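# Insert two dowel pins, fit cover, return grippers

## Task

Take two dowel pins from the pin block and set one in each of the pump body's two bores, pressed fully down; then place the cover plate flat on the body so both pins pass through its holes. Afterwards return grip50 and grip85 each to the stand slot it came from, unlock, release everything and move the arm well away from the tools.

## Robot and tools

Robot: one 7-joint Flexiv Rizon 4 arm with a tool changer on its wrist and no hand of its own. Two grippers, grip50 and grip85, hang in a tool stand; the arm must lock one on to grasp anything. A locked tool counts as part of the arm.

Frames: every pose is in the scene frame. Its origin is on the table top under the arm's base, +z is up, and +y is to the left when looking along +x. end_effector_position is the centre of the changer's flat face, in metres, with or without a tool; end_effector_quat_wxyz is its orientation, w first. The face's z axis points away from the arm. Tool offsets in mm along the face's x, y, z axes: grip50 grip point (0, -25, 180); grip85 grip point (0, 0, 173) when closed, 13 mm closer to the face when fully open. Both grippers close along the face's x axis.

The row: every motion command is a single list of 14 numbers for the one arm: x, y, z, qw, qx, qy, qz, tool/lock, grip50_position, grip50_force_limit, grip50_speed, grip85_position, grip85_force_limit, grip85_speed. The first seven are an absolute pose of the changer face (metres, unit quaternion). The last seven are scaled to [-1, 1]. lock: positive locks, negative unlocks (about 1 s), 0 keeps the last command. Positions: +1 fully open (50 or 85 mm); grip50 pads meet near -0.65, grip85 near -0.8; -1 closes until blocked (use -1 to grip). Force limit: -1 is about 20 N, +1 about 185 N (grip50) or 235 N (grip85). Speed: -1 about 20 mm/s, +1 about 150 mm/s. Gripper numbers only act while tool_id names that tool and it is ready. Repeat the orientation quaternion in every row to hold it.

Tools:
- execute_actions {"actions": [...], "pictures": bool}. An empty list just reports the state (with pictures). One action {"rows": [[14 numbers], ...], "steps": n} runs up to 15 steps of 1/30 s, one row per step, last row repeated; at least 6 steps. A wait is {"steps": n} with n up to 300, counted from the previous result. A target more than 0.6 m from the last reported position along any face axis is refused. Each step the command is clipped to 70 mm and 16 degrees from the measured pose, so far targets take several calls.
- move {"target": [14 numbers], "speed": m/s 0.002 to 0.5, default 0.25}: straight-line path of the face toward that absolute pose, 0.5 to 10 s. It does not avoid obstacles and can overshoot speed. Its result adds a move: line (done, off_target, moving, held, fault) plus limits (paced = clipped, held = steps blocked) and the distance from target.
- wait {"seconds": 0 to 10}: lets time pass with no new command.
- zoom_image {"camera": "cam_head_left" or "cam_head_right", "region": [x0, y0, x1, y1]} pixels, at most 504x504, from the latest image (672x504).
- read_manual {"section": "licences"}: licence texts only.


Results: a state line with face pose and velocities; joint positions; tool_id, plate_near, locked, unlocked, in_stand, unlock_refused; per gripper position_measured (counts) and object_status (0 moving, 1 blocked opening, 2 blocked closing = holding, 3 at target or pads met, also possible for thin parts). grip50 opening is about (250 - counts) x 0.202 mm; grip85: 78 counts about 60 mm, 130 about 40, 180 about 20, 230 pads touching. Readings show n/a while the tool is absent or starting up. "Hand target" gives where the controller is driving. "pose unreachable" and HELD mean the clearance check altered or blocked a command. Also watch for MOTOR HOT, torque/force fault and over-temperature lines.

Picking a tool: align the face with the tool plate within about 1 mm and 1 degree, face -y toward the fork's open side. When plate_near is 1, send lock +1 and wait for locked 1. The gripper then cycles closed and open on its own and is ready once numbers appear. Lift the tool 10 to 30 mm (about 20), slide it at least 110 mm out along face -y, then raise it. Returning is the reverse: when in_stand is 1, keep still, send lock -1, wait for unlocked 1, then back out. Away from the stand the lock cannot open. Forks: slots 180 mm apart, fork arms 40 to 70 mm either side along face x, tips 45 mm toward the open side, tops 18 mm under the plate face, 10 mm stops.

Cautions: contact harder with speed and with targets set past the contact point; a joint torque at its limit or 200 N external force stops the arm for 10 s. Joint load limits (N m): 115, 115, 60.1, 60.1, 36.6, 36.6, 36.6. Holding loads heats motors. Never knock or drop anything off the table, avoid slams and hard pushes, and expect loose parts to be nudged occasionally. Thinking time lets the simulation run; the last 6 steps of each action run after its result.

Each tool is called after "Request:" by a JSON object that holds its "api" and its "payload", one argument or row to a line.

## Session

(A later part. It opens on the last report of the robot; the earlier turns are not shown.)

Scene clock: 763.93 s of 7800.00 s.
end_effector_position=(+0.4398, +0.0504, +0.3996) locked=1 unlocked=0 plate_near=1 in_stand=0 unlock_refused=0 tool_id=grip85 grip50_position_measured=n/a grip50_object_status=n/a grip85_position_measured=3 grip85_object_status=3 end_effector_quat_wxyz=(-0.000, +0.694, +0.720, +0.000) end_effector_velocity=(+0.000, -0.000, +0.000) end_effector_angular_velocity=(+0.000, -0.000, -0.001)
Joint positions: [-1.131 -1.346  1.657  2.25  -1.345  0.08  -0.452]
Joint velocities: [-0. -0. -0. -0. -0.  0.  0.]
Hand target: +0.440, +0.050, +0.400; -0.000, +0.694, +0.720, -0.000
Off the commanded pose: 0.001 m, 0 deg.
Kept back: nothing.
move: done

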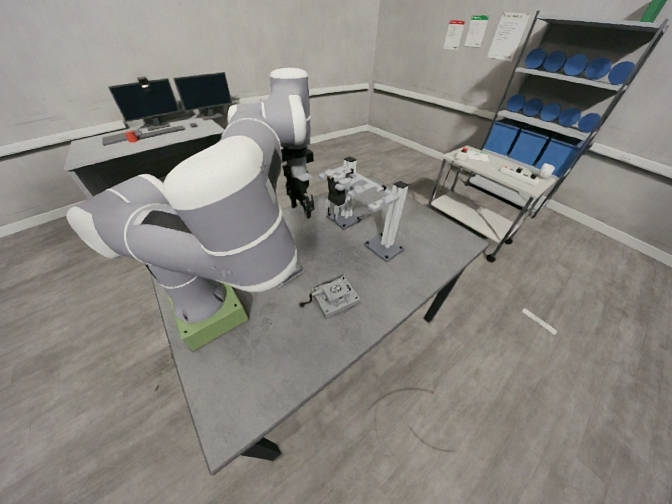

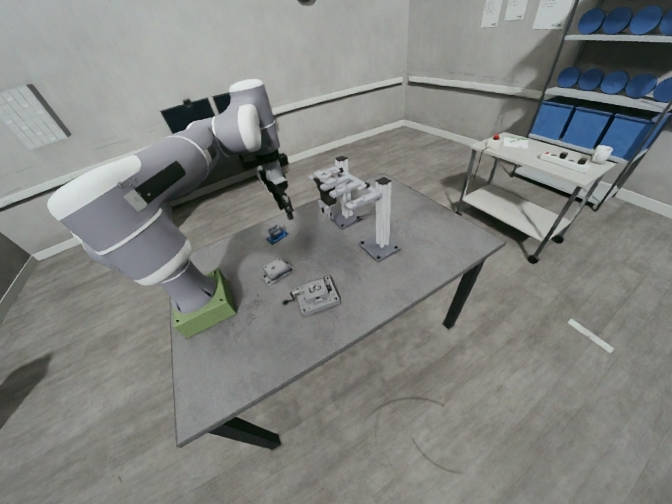

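Request:
{"api": "move", "payload": {
  "target": [0.3177,-0.0088,0.27,0,0.6724,0.7402,0,0,1,0,0,1,0,0],
  "speed": 0.15
}}

Request:
{"api": "move", "payload": {
  "target": [0.3177,-0.0088,0.216,0,0.6724,0.7402,0,0,1,0,0,1,0,0],
  "speed": 0.02
}}

Request:
{"api": "move", "payload": {
  "target": [0.3177,-0.0088,0.216,0,0.6724,0.7402,0,0,1,0,0,-1,-0.3,-1],
  "speed": 0.02
}}

Request:
{"api": "zoom_image", "payload": {
  "camera": "cam_head_right",
  "region": [240,230,310,290]
}}

Scene clock: 766.30 s of 7800.00 s.
end_effector_position=(+0.3179, -0.0093, +0.2695) locked=1 unlocked=0 plate_near=1 in_stand=0 unlock_refused=0 tool_id=grip85 grip50_position_measured=n/a grip50_object_status=n/a grip85_position_measured=3 grip85_object_status=3 end_effector_quat_wxyz=(+0.000, +0.673, +0.740, -0.001) end_effector_velocity=(+0.000, +0.000, +0.000) end_effector_angular_velocity=(-0.000, -0.000, +0.000)
Joint positions: [-1.551 -1.513  1.269  2.614 -1.807  0.204 -0.552]
Joint velocities: [ 0.001  0.     0.     0.     0.    -0.     0.001]
Hand target: +0.318, -0.009, +0.270; +0.000, +0.673, +0.740, -0.001
Off the commanded pose: 0.001 m, 0 deg.
Kept back: nothing.
move: done

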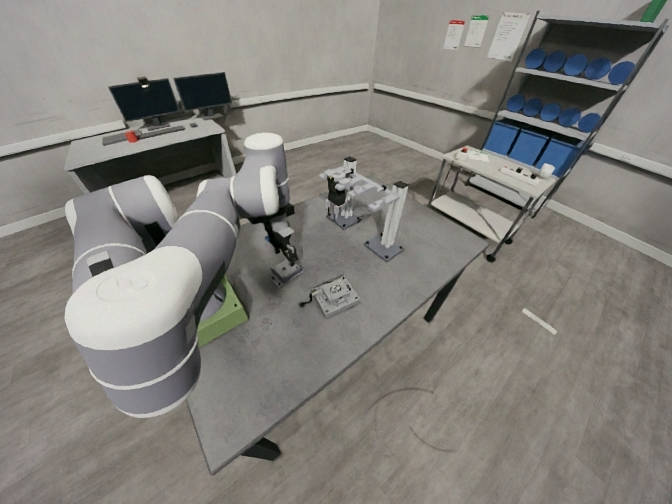

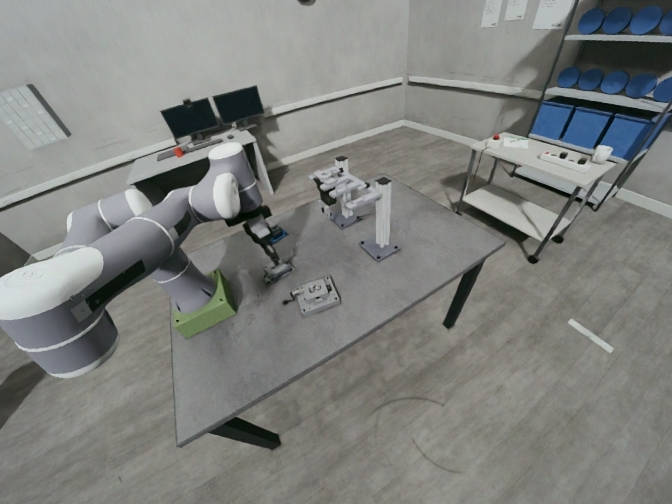

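Scene clock: 769.20 s of 7800.00 s.
end_effector_position=(+0.3178, -0.0091, +0.2160) locked=1 unlocked=0 plate_near=1 in_stand=0 unlock_refused=0 tool_id=grip85 grip50_position_measured=n/a grip50_object_status=n/a grip85_position_measured=3 grip85_object_status=3 end_effector_quat_wxyz=(-0.000, +0.672, +0.740, -0.000) end_effector_velocity=(-0.000, +0.000, -0.000) end_effector_angular_velocity=(+0.000, +0.000, +0.001)
Joint positions: [-1.543 -1.581  1.079  2.587 -2.005  0.248 -0.531]
Joint velocities: [-0.    -0.    -0.     0.     0.     0.    -0.001]
Hand target: +0.318, -0.009, +0.216; -0.000, +0.672, +0.740, +0.000
Off the commanded pose: 0.000 m, 0 deg.
Kept back: nothing.
move: done

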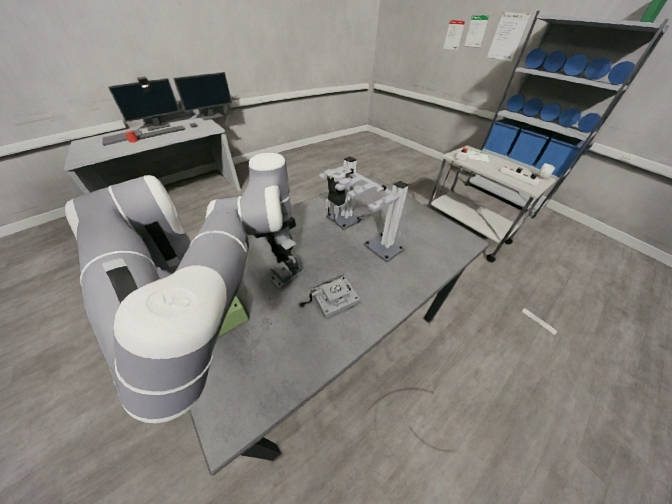

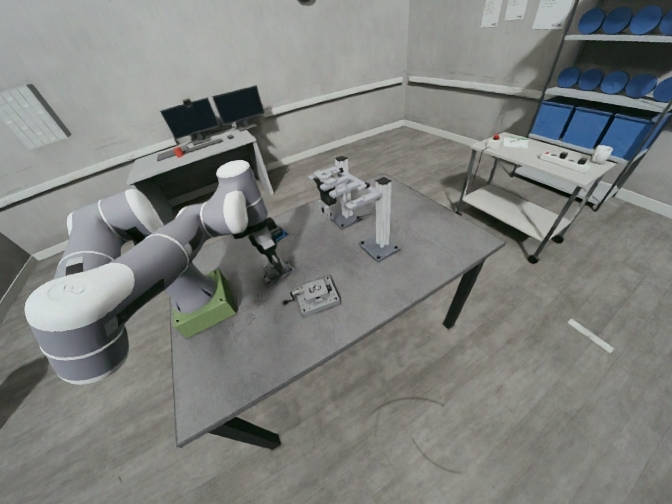

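Scene clock: 770.53 s of 7800.00 s.
end_effector_position=(+0.3182, -0.0107, +0.2165) locked=1 unlocked=0 plate_near=1 in_stand=0 unlock_refused=0 tool_id=grip85 grip50_position_measured=n/a grip50_object_status=n/a grip85_position_measured=53 grip85_object_status=2 end_effector_quat_wxyz=(+0.003, +0.673, +0.740, -0.002) end_effector_velocity=(+0.000, -0.000, +0.000) end_effector_angular_velocity=(-0.000, -0.001, -0.001)
Joint positions: [-1.546 -1.589  1.084  2.587 -2.01   0.232 -0.532]
Joint velocities: [-0.005 -0.02   0.007  0.001 -0.005 -0.021 -0.003]
Hand target: +0.318, -0.009, +0.216; +0.000, +0.672, +0.740, -0.000
Off the commanded pose: 0.002 m, 0 deg.
Kept back: nothing.
move: done

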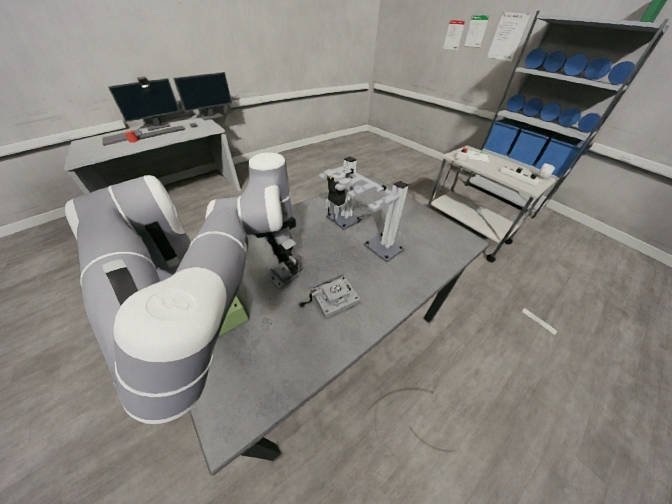

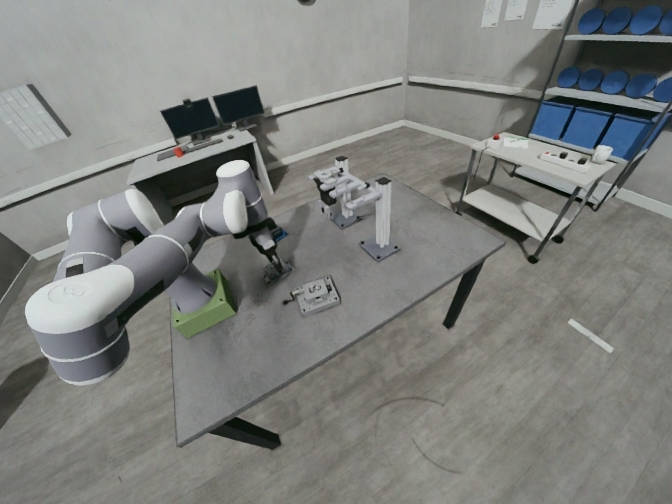

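Region (240, 230, 310, 290) of cam_head_right's 672x504 image, scaled by 7.200, with more detail than that image has; it fills the top 432 rows of this view, and the rest is white.

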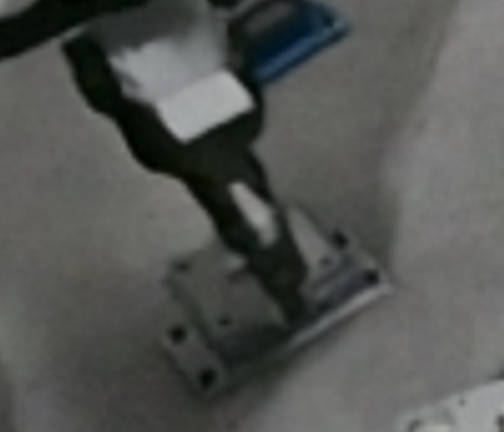

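Request:
{"api": "move", "payload": {
  "target": [0.3177,-0.012,0.216,0,0.6724,0.7402,0,0,1,0,0,-0.3,-0.3,-1],
  "speed": 0.01
}}

Request:
{"api": "move", "payload": {
  "target": [0.3177,-0.012,0.216,0,0.6724,0.7402,0,0,1,0,0,-1,-0.3,-1],
  "speed": 0.01
}}

Request:
{"api": "move", "payload": {
  "target": [0.3177,-0.012,0.27,0,0.6724,0.7402,0,0,1,0,0,-1,-0.3,-1],
  "speed": 0.03
}}

Request:
{"api": "move", "payload": {
  "target": [0.4038,-0.2144,0.27,0,0.778,0.628,0,0,1,0,0,-1,-0.3,-1],
  "speed": 0.1
}}

Request:
{"api": "zoom_image", "payload": {
  "camera": "cam_head_left",
  "region": [270,200,410,330]
}}

Request:
{"api": "zoom_image", "payload": {
  "camera": "cam_head_right",
  "region": [200,180,380,330]
}}

Scene clock: 772.20 s of 7800.00 s.
end_effector_position=(+0.3181, -0.0123, +0.2168) locked=1 unlocked=0 plate_near=1 in_stand=0 unlock_refused=0 tool_id=grip85 grip50_position_measured=n/a grip50_object_status=n/a grip85_position_measured=53 grip85_object_status=2 end_effector_quat_wxyz=(+0.002, +0.672, +0.740, +0.000) end_effector_velocity=(-0.000, -0.000, +0.000) end_effector_angular_velocity=(-0.000, +0.000, +0.000)
Joint positions: [-1.556 -1.593  1.084  2.588 -2.01   0.234 -0.542]
Joint velocities: [-0.    -0.     0.     0.    -0.    -0.001 -0.001]
Hand target: +0.318, -0.012, +0.216; -0.000, +0.672, +0.740, -0.000
Off the commanded pose: 0.001 m, 0 deg.
Kept back: nothing.
move: done

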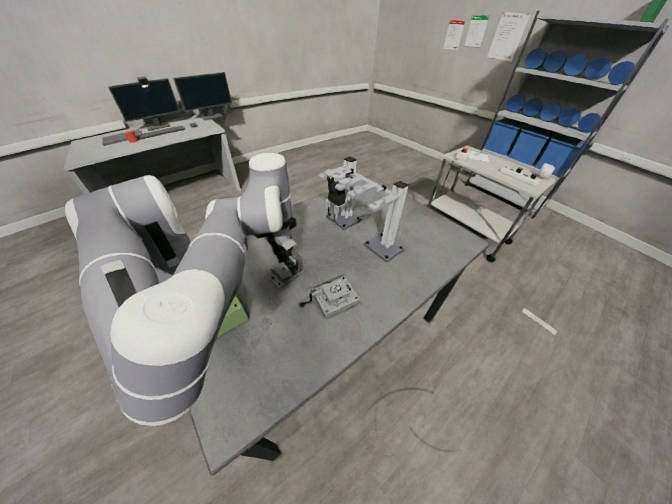

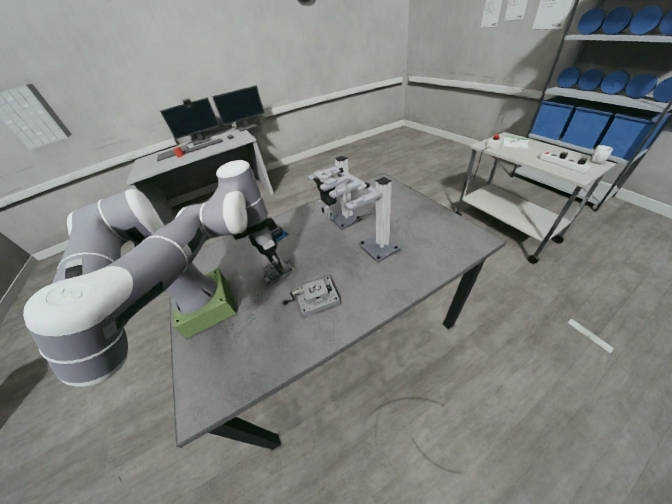

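Scene clock: 772.90 s of 7800.00 s.
end_effector_position=(+0.3181, -0.0122, +0.2168) locked=1 unlocked=0 plate_near=1 in_stand=0 unlock_refused=0 tool_id=grip85 grip50_position_measured=n/a grip50_object_status=n/a grip85_position_measured=53 grip85_object_status=2 end_effector_quat_wxyz=(+0.002, +0.672, +0.740, +0.000) end_effector_velocity=(+0.000, +0.000, +0.000) end_effector_angular_velocity=(-0.000, -0.000, -0.001)
Joint positions: [-1.556 -1.593  1.084  2.588 -2.01   0.234 -0.542]
Joint velocities: [ 0.    -0.     0.    -0.    -0.    -0.001  0.001]
Hand target: +0.318, -0.012, +0.216; +0.000, +0.672, +0.740, -0.000
Off the commanded pose: 0.001 m, 0 deg.
Kept back: nothing.
move: done

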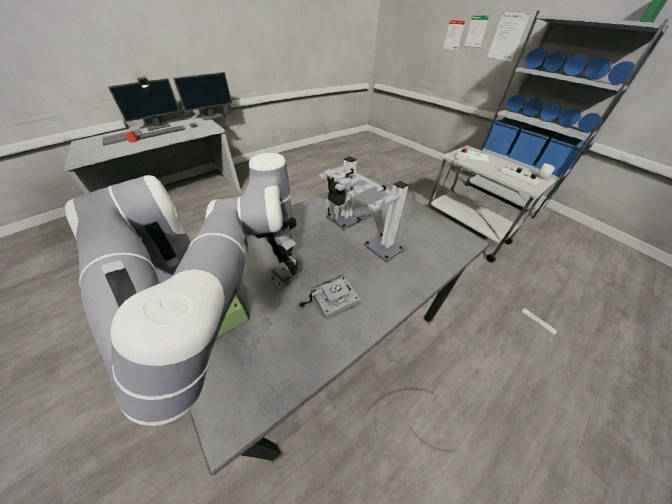

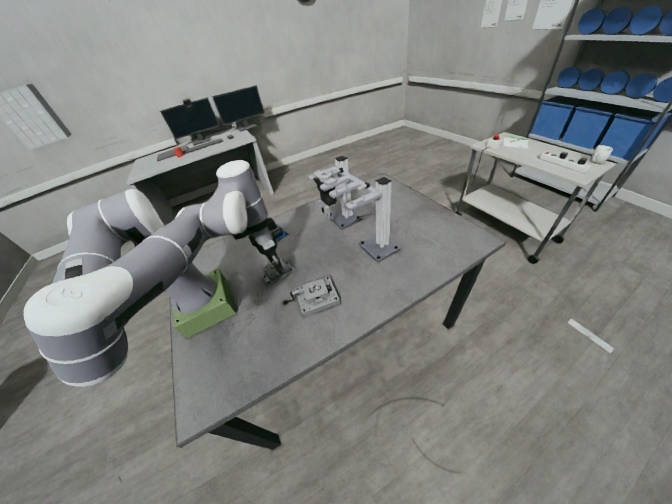

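Scene clock: 774.90 s of 7800.00 s.
end_effector_position=(+0.3176, -0.0117, +0.2700) locked=1 unlocked=0 plate_near=1 in_stand=0 unlock_refused=0 tool_id=grip85 grip50_position_measured=n/a grip50_object_status=n/a grip85_position_measured=53 grip85_object_status=2 end_effector_quat_wxyz=(-0.000, +0.672, +0.740, +0.000) end_effector_velocity=(-0.000, +0.000, -0.000) end_effector_angular_velocity=(+0.000, +0.000, -0.000)
Joint positions: [-1.562 -1.529  1.275  2.616 -1.81   0.189 -0.562]
Joint velocities: [-0. -0. -0. -0.  0.  0.  0.]
Hand target: +0.318, -0.012, +0.270; +0.000, +0.672, +0.740, -0.000
Off the commanded pose: 0.000 m, 0 deg.
Kept back: nothing.
move: done

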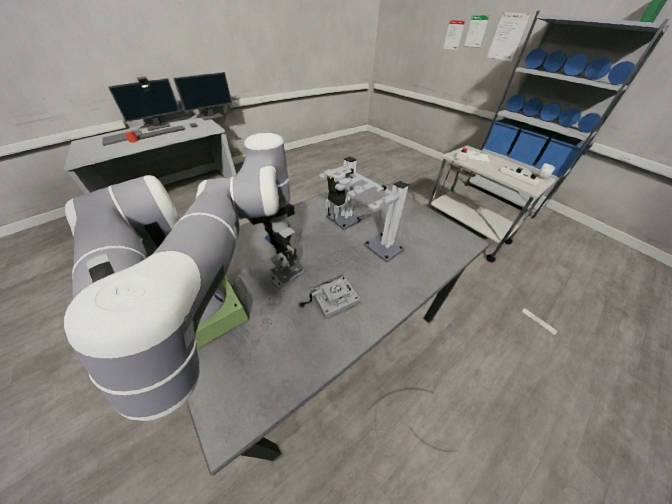

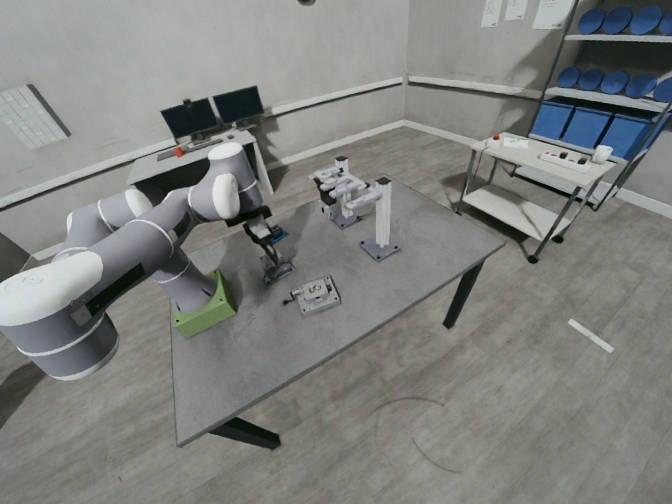

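Scene clock: 777.40 s of 7800.00 s.
end_effector_position=(+0.4036, -0.2146, +0.2707) locked=1 unlocked=0 plate_near=1 in_stand=0 unlock_refused=0 tool_id=grip85 grip50_position_measured=n/a grip50_object_status=n/a grip85_position_measured=53 grip85_object_status=2 end_effector_quat_wxyz=(+0.000, +0.778, +0.628, +0.000) end_effector_velocity=(+0.000, -0.000, +0.000) end_effector_angular_velocity=(-0.000, -0.000, +0.001)
Joint positions: [-1.7   -1.536  1.355  2.255 -1.68   0.195 -0.762]
Joint velocities: [ 0.  0.  0.  0. -0.  0. -0.]
Hand target: +0.404, -0.215, +0.271; +0.000, +0.778, +0.628, +0.000
Off the commanded pose: 0.001 m, 0 deg.
Kept back: nothing.
move: done

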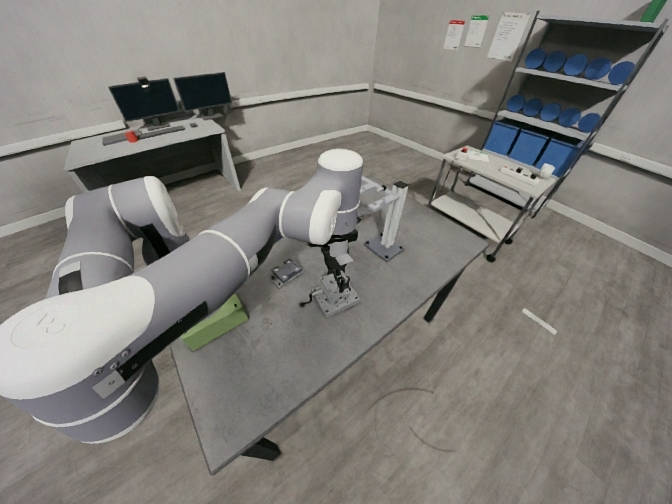

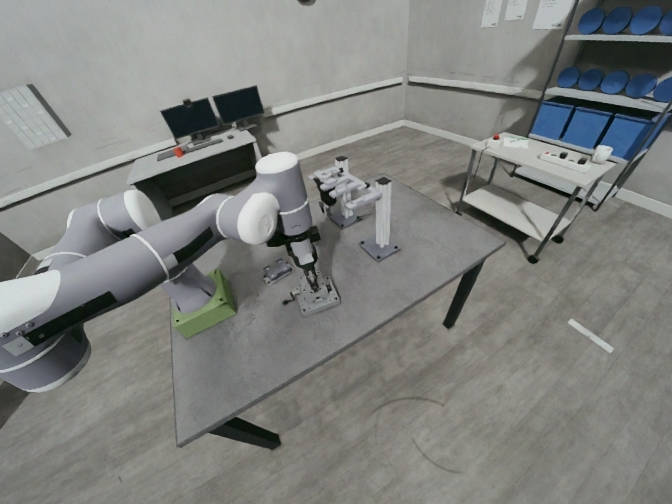

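Region (270, 200, 410, 330) of cam_head_left's 672x504 image, scaled by 3.600, with more detail than that image has; it fills the top 468 rows of this view, and the rest is white.

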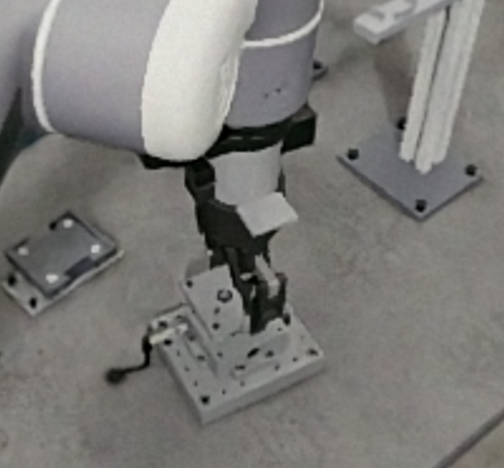

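Region (200, 180, 380, 330) of cam_head_right's 672x504 image, scaled by 2.800, with more detail than that image has.

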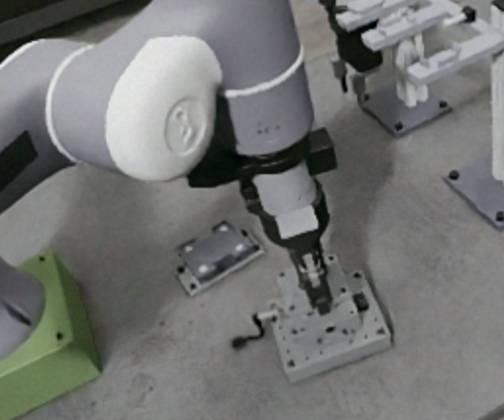

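Request:
{"api": "move", "payload": {
  "target": [0.4038,-0.2144,0.25,0,0.778,0.628,0,0,1,0,0,-1,-0.3,-1],
  "speed": 0.01
}}

Request:
{"api": "zoom_image", "payload": {
  "camera": "cam_head_left",
  "region": [305,260,365,320]
}}

Request:
{"api": "zoom_image", "payload": {
  "camera": "cam_head_right",
  "region": [285,260,345,320]
}}

Scene clock: 779.93 s of 7800.00 s.
end_effector_position=(+0.4056, -0.2144, +0.2570) locked=1 unlocked=0 plate_near=1 in_stand=0 unlock_refused=0 tool_id=grip85 grip50_position_measured=n/a grip50_object_status=n/a grip85_position_measured=53 grip85_object_status=2 end_effector_quat_wxyz=(+0.007, +0.777, +0.629, +0.004) end_effector_velocity=(+0.000, -0.000, +0.000) end_effector_angular_velocity=(-0.000, -0.000, +0.000)
Joint positions: [-1.7   -1.565  1.323  2.253 -1.737  0.209 -0.756]
Joint velocities: [-0.    -0.004  0.002 -0.    -0.002 -0.004 -0.   ]
Hand target: +0.404, -0.214, +0.250; +0.000, +0.778, +0.628, -0.000
Off the commanded pose: 0.007 m, 1 deg.
Kept back: nothing.
move: off_target

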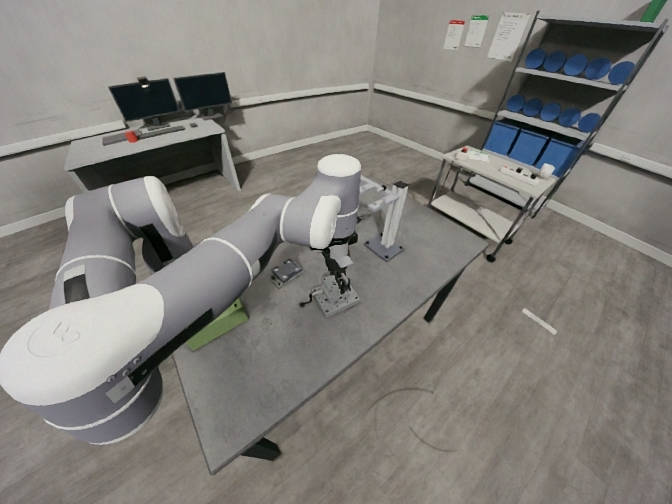

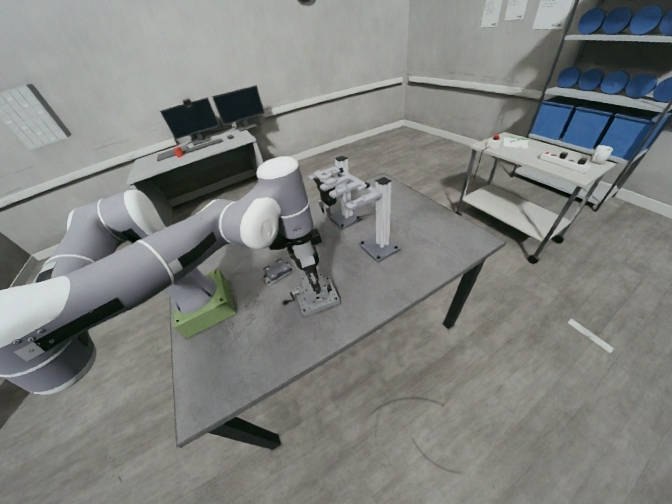

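Region (305, 260, 365, 320) of cam_head_left's 672x504 image, scaled by 8.400, with more detail than that image has.

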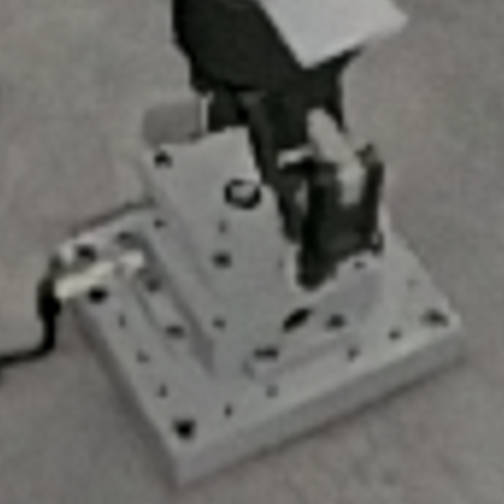

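Region (285, 260, 345, 320) of cam_head_right's 672x504 image, scaled by 8.400, with more detail than that image has.

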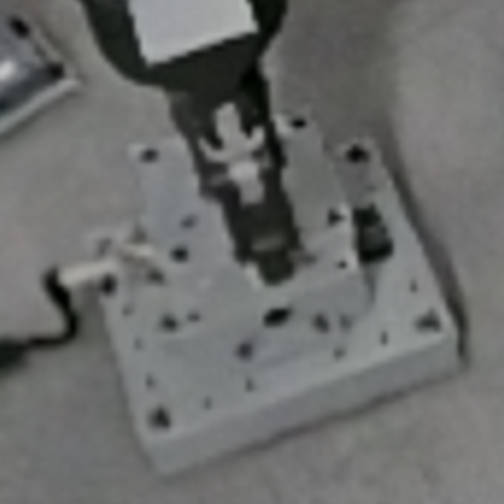

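Request:
{"api": "move", "payload": {
  "target": [0.4038,-0.2144,0.275,0,0.778,0.628,0,0,1,0,0,-1,-0.3,-1],
  "speed": 0.02
}}

Request:
{"api": "move", "payload": {
  "target": [0.43,-0.10,0.275,0,0.778,0.628,0,0,1,0,0,-1,-0.3,-1],
  "speed": 0.1
}}

Request:
{"api": "zoom_image", "payload": {
  "camera": "cam_head_left",
  "region": [305,240,385,320]
}}

Request:
{"api": "zoom_image", "payload": {
  "camera": "cam_head_right",
  "region": [285,260,345,320]
}}

Scene clock: 781.50 s of 7800.00 s.
end_effector_position=(+0.4038, -0.2144, +0.2749) locked=1 unlocked=0 plate_near=1 in_stand=0 unlock_refused=0 tool_id=grip85 grip50_position_measured=n/a grip50_object_status=n/a grip85_position_measured=53 grip85_object_status=2 end_effector_quat_wxyz=(+0.000, +0.778, +0.628, +0.000) end_effector_velocity=(+0.000, +0.000, +0.000) end_effector_angular_velocity=(-0.000, -0.000, -0.000)
Joint positions: [-1.7   -1.541  1.371  2.255 -1.674  0.18  -0.762]
Joint velocities: [-0.     0.     0.     0.    -0.     0.     0.001]
Hand target: +0.404, -0.214, +0.275; +0.000, +0.778, +0.628, -0.000
Off the commanded pose: 0.000 m, 0 deg.
Kept back: nothing.
move: done

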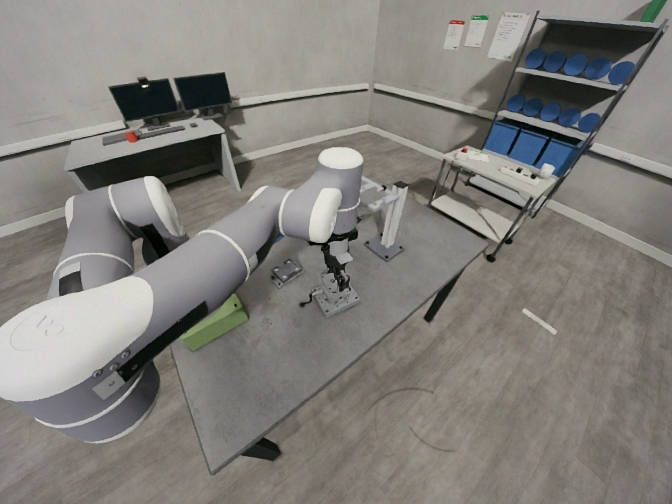

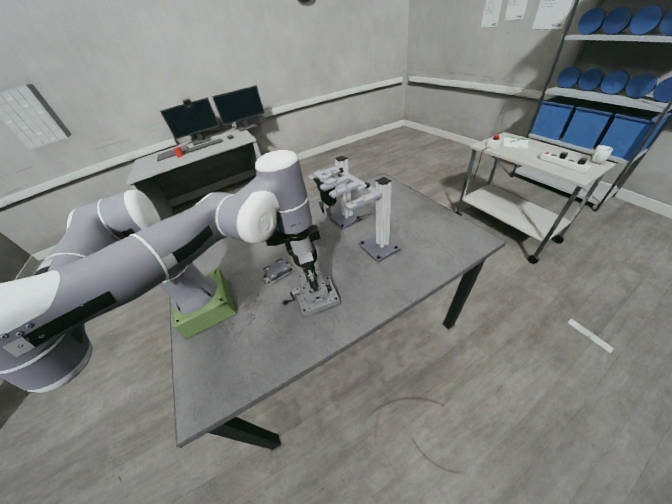

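Scene clock: 782.97 s of 7800.00 s.
end_effector_position=(+0.4301, -0.0998, +0.2748) locked=1 unlocked=0 plate_near=1 in_stand=0 unlock_refused=0 tool_id=grip85 grip50_position_measured=n/a grip50_object_status=n/a grip85_position_measured=53 grip85_object_status=2 end_effector_quat_wxyz=(-0.000, +0.778, +0.628, +0.000) end_effector_velocity=(+0.000, -0.000, +0.000) end_effector_angular_velocity=(-0.000, -0.000, -0.001)
Joint positions: [-1.472 -1.54   1.367  2.297 -1.684  0.179 -0.492]
Joint velocities: [-0.001  0.    -0.    -0.    -0.     0.     0.   ]
Hand target: +0.430, -0.100, +0.275; -0.000, +0.778, +0.628, +0.000
Off the commanded pose: 0.000 m, 0 deg.
Kept back: nothing.
move: done

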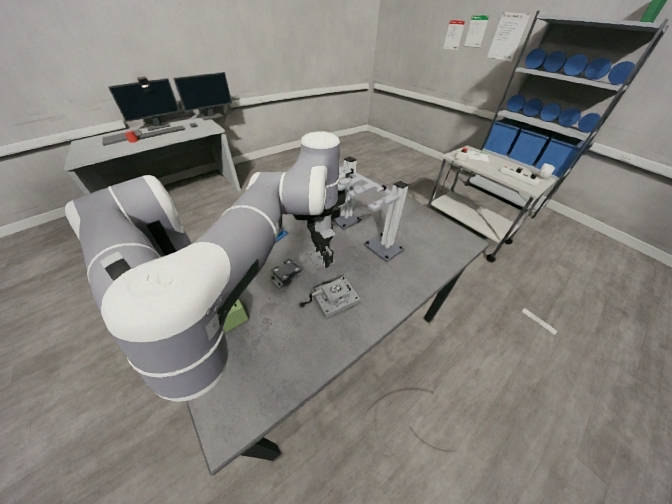

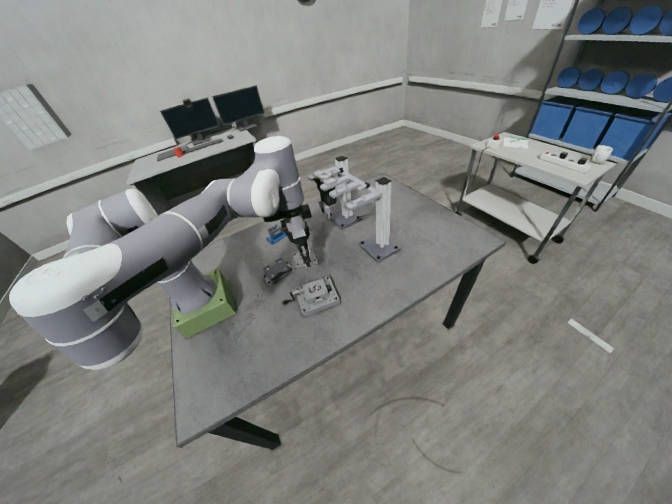

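Region (305, 240, 385, 320) of cam_head_left's 672x504 image, scaled by 6.300, with more detail than that image has.

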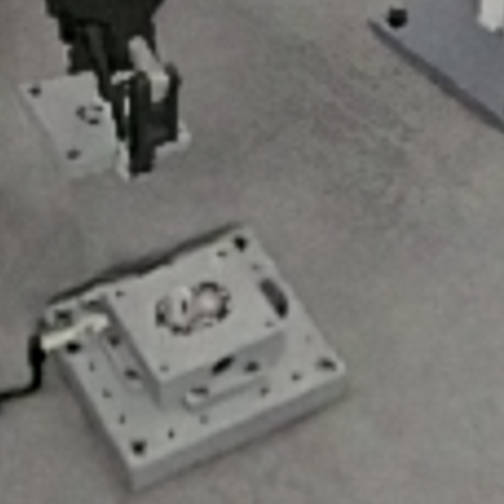

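Region (285, 260, 345, 320) of cam_head_right's 672x504 image, scaled by 8.400, with more detail than that image has.

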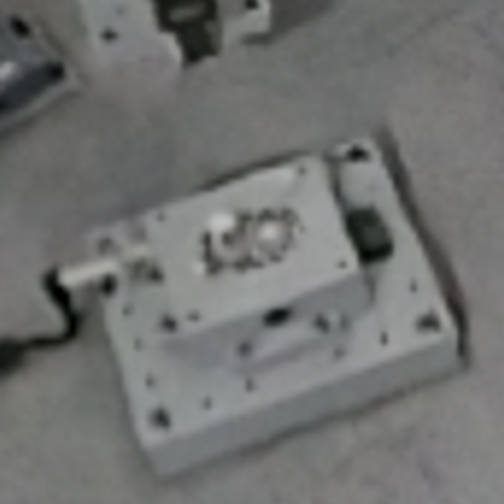

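Request:
{"api": "move", "payload": {
  "target": [0.4038,-0.2144,0.272,0,0.778,0.628,0,0,1,0,0,-1,-0.3,-1],
  "speed": 0.1
}}

Request:
{"api": "move", "payload": {
  "target": [0.4038,-0.2144,0.261,0,0.778,0.628,0,0,1,0,0,-1,-0.3,-1],
  "speed": 0.005
}}

Request:
{"api": "zoom_image", "payload": {
  "camera": "cam_head_left",
  "region": [305,260,365,320]
}}

Request:
{"api": "zoom_image", "payload": {
  "camera": "cam_head_right",
  "region": [285,260,345,320]
}}

Scene clock: 785.03 s of 7800.00 s.
end_effector_position=(+0.4035, -0.2146, +0.2720) locked=1 unlocked=0 plate_near=1 in_stand=0 unlock_refused=0 tool_id=grip85 grip50_position_measured=n/a grip50_object_status=n/a grip85_position_measured=53 grip85_object_status=2 end_effector_quat_wxyz=(+0.000, +0.778, +0.628, -0.001) end_effector_velocity=(+0.000, +0.000, -0.000) end_effector_angular_velocity=(+0.000, +0.000, -0.001)
Joint positions: [-1.7   -1.543  1.363  2.255 -1.681  0.182 -0.762]
Joint velocities: [ 0.    -0.     0.    -0.     0.    -0.     0.001]
Hand target: +0.404, -0.214, +0.272; +0.000, +0.778, +0.628, -0.000
Off the commanded pose: 0.000 m, 0 deg.
Kept back: nothing.
move: done

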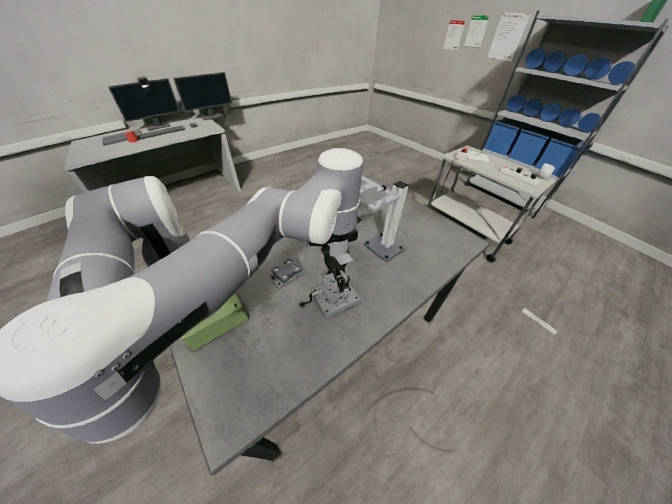

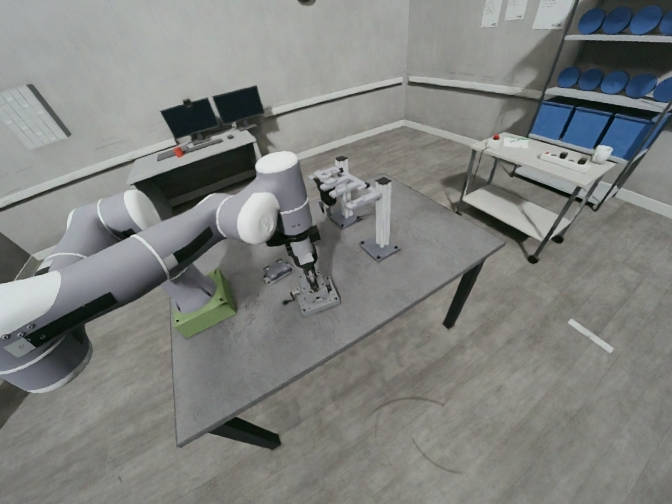

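Scene clock: 787.43 s of 7800.00 s.
end_effector_position=(+0.4037, -0.2145, +0.2609) locked=1 unlocked=0 plate_near=1 in_stand=0 unlock_refused=0 tool_id=grip85 grip50_position_measured=n/a grip50_object_status=n/a grip85_position_measured=53 grip85_object_status=2 end_effector_quat_wxyz=(-0.000, +0.778, +0.628, -0.000) end_effector_velocity=(-0.000, +0.000, -0.000) end_effector_angular_velocity=(+0.001, +0.000, +0.000)
Joint positions: [-1.699 -1.557  1.337  2.252 -1.707  0.195 -0.759]
Joint velocities: [-0.    -0.     0.     0.     0.001  0.    -0.   ]
Hand target: +0.404, -0.214, +0.261; -0.000, +0.778, +0.628, +0.000
Off the commanded pose: 0.000 m, 0 deg.
Kept back: nothing.
move: done

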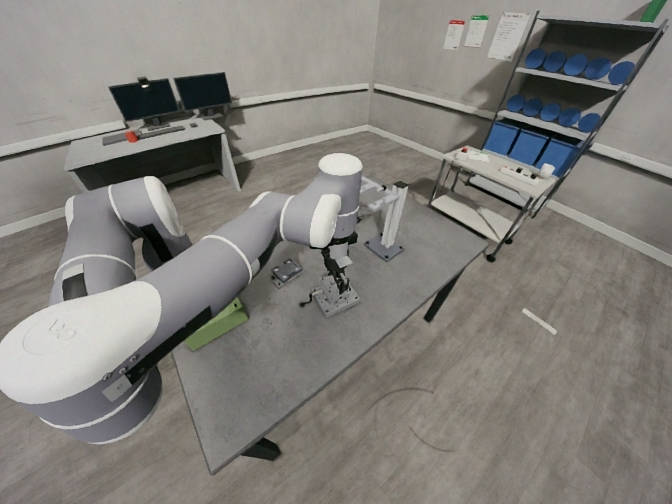

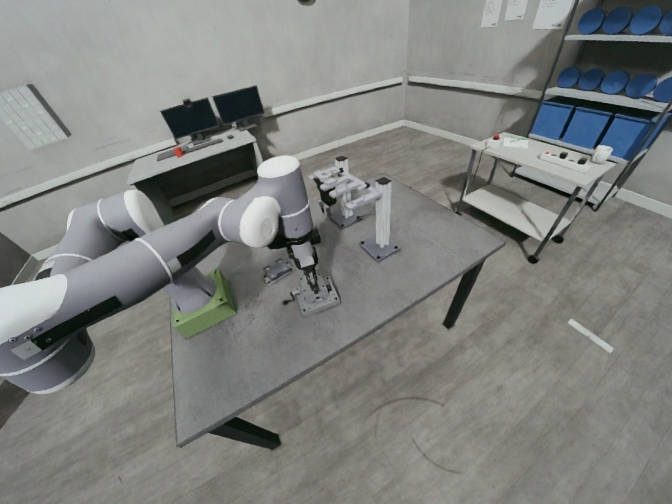

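Region (305, 260, 365, 320) of cam_head_left's 672x504 image, scaled by 8.400, with more detail than that image has.

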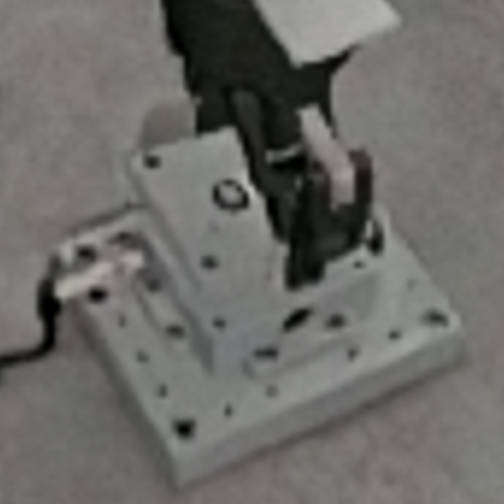

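Region (285, 260, 345, 320) of cam_head_right's 672x504 image, scaled by 8.400, with more detail than that image has.

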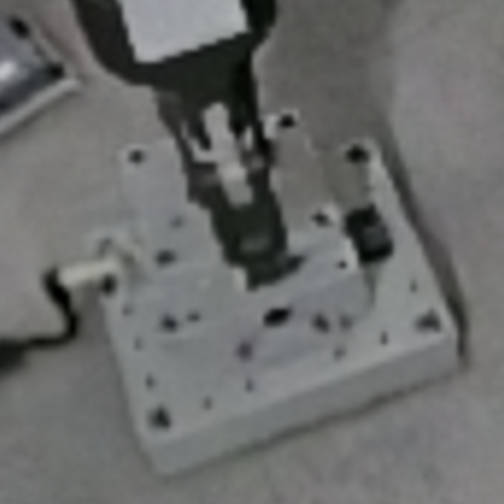

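Request:
{"api": "move", "payload": {
  "target": [0.4082,-0.2154,0.261,0,0.778,0.628,0,0,1,0,0,-1,-0.3,-1],
  "speed": 0.005
}}

Request:
{"api": "move", "payload": {
  "target": [0.4082,-0.2154,0.254,0,0.778,0.628,0,0,1,0,0,-1,-0.3,-1],
  "speed": 0.003
}}

Request:
{"api": "zoom_image", "payload": {
  "camera": "cam_head_left",
  "region": [305,260,365,320]
}}

Request:
{"api": "zoom_image", "payload": {
  "camera": "cam_head_right",
  "region": [285,260,345,320]
}}

Scene clock: 788.93 s of 7800.00 s.
end_effector_position=(+0.4081, -0.2155, +0.2610) locked=1 unlocked=0 plate_near=1 in_stand=0 unlock_refused=0 tool_id=grip85 grip50_position_measured=n/a grip50_object_status=n/a grip85_position_measured=53 grip85_object_status=2 end_effector_quat_wxyz=(+0.000, +0.778, +0.628, -0.000) end_effector_velocity=(-0.000, +0.000, -0.000) end_effector_angular_velocity=(+0.001, +0.000, -0.001)
Joint positions: [-1.688 -1.557  1.339  2.241 -1.705  0.195 -0.759]
Joint velocities: [ 0.    -0.     0.     0.     0.001  0.     0.001]
Hand target: +0.408, -0.215, +0.261; +0.000, +0.778, +0.628, +0.000
Off the commanded pose: 0.000 m, 0 deg.
Kept back: nothing.
move: done

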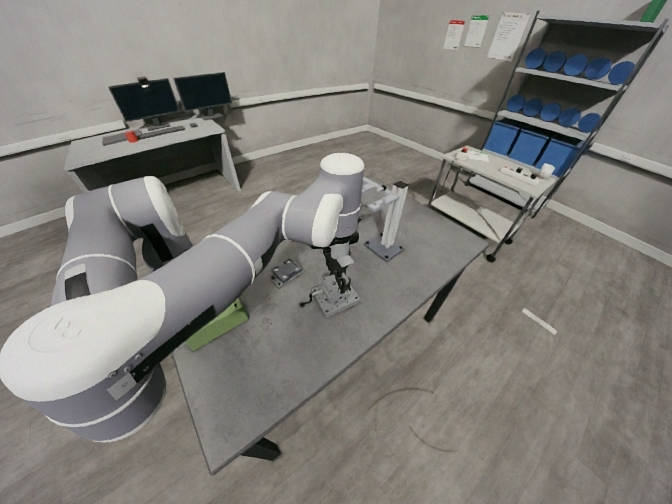

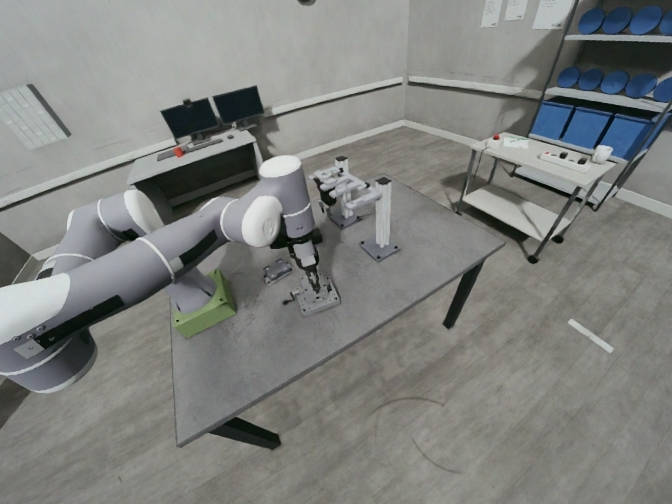

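Scene clock: 791.47 s of 7800.00 s.
end_effector_position=(+0.4092, -0.2155, +0.2576) locked=1 unlocked=0 plate_near=1 in_stand=0 unlock_refused=0 tool_id=grip85 grip50_position_measured=n/a grip50_object_status=n/a grip85_position_measured=53 grip85_object_status=2 end_effector_quat_wxyz=(+0.003, +0.778, +0.629, +0.002) end_effector_velocity=(+0.000, -0.000, +0.000) end_effector_angular_velocity=(-0.000, -0.001, -0.001)
Joint positions: [-1.688 -1.567  1.331  2.241 -1.724  0.2   -0.758]
Joint velocities: [-0.    -0.001  0.    -0.    -0.001  0.     0.   ]
Hand target: +0.408, -0.215, +0.254; +0.000, +0.778, +0.628, -0.000
Off the commanded pose: 0.004 m, 0 deg.
Kept back: nothing.
move: off_target

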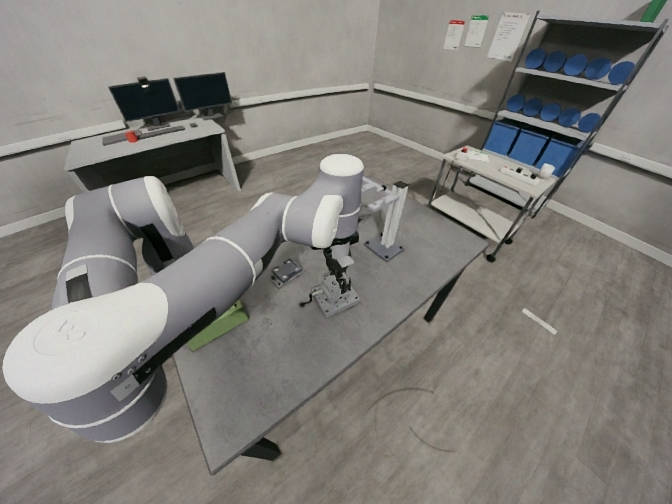

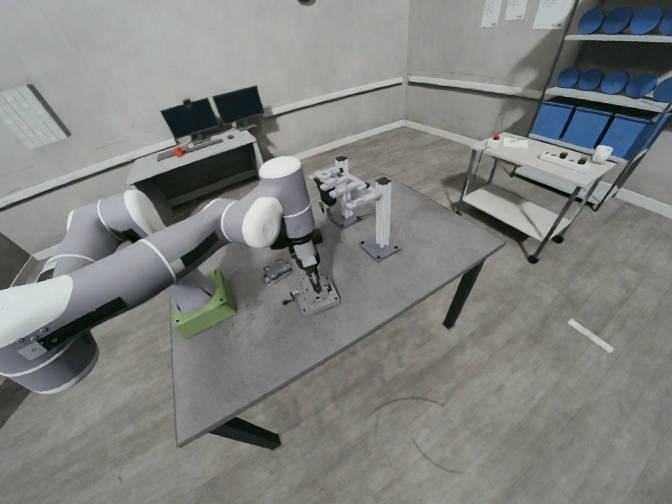

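Region (305, 260, 365, 320) of cam_head_left's 672x504 image, scaled by 8.400, with more detail than that image has.

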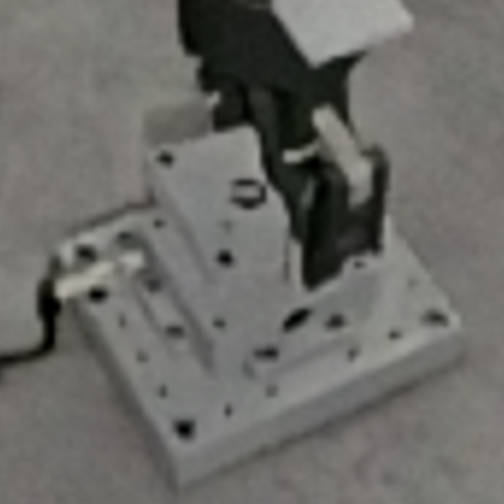

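Region (285, 260, 345, 320) of cam_head_right's 672x504 image, scaled by 8.400, with more detail than that image has.

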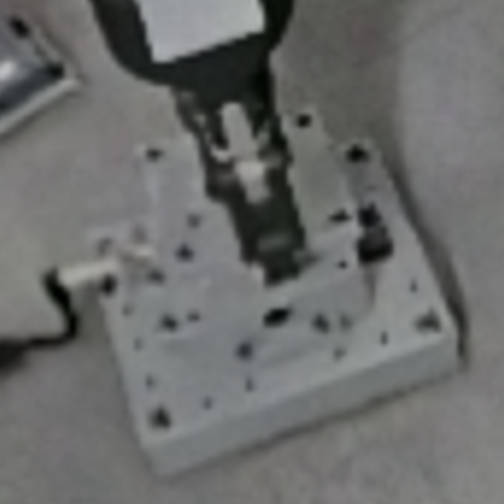

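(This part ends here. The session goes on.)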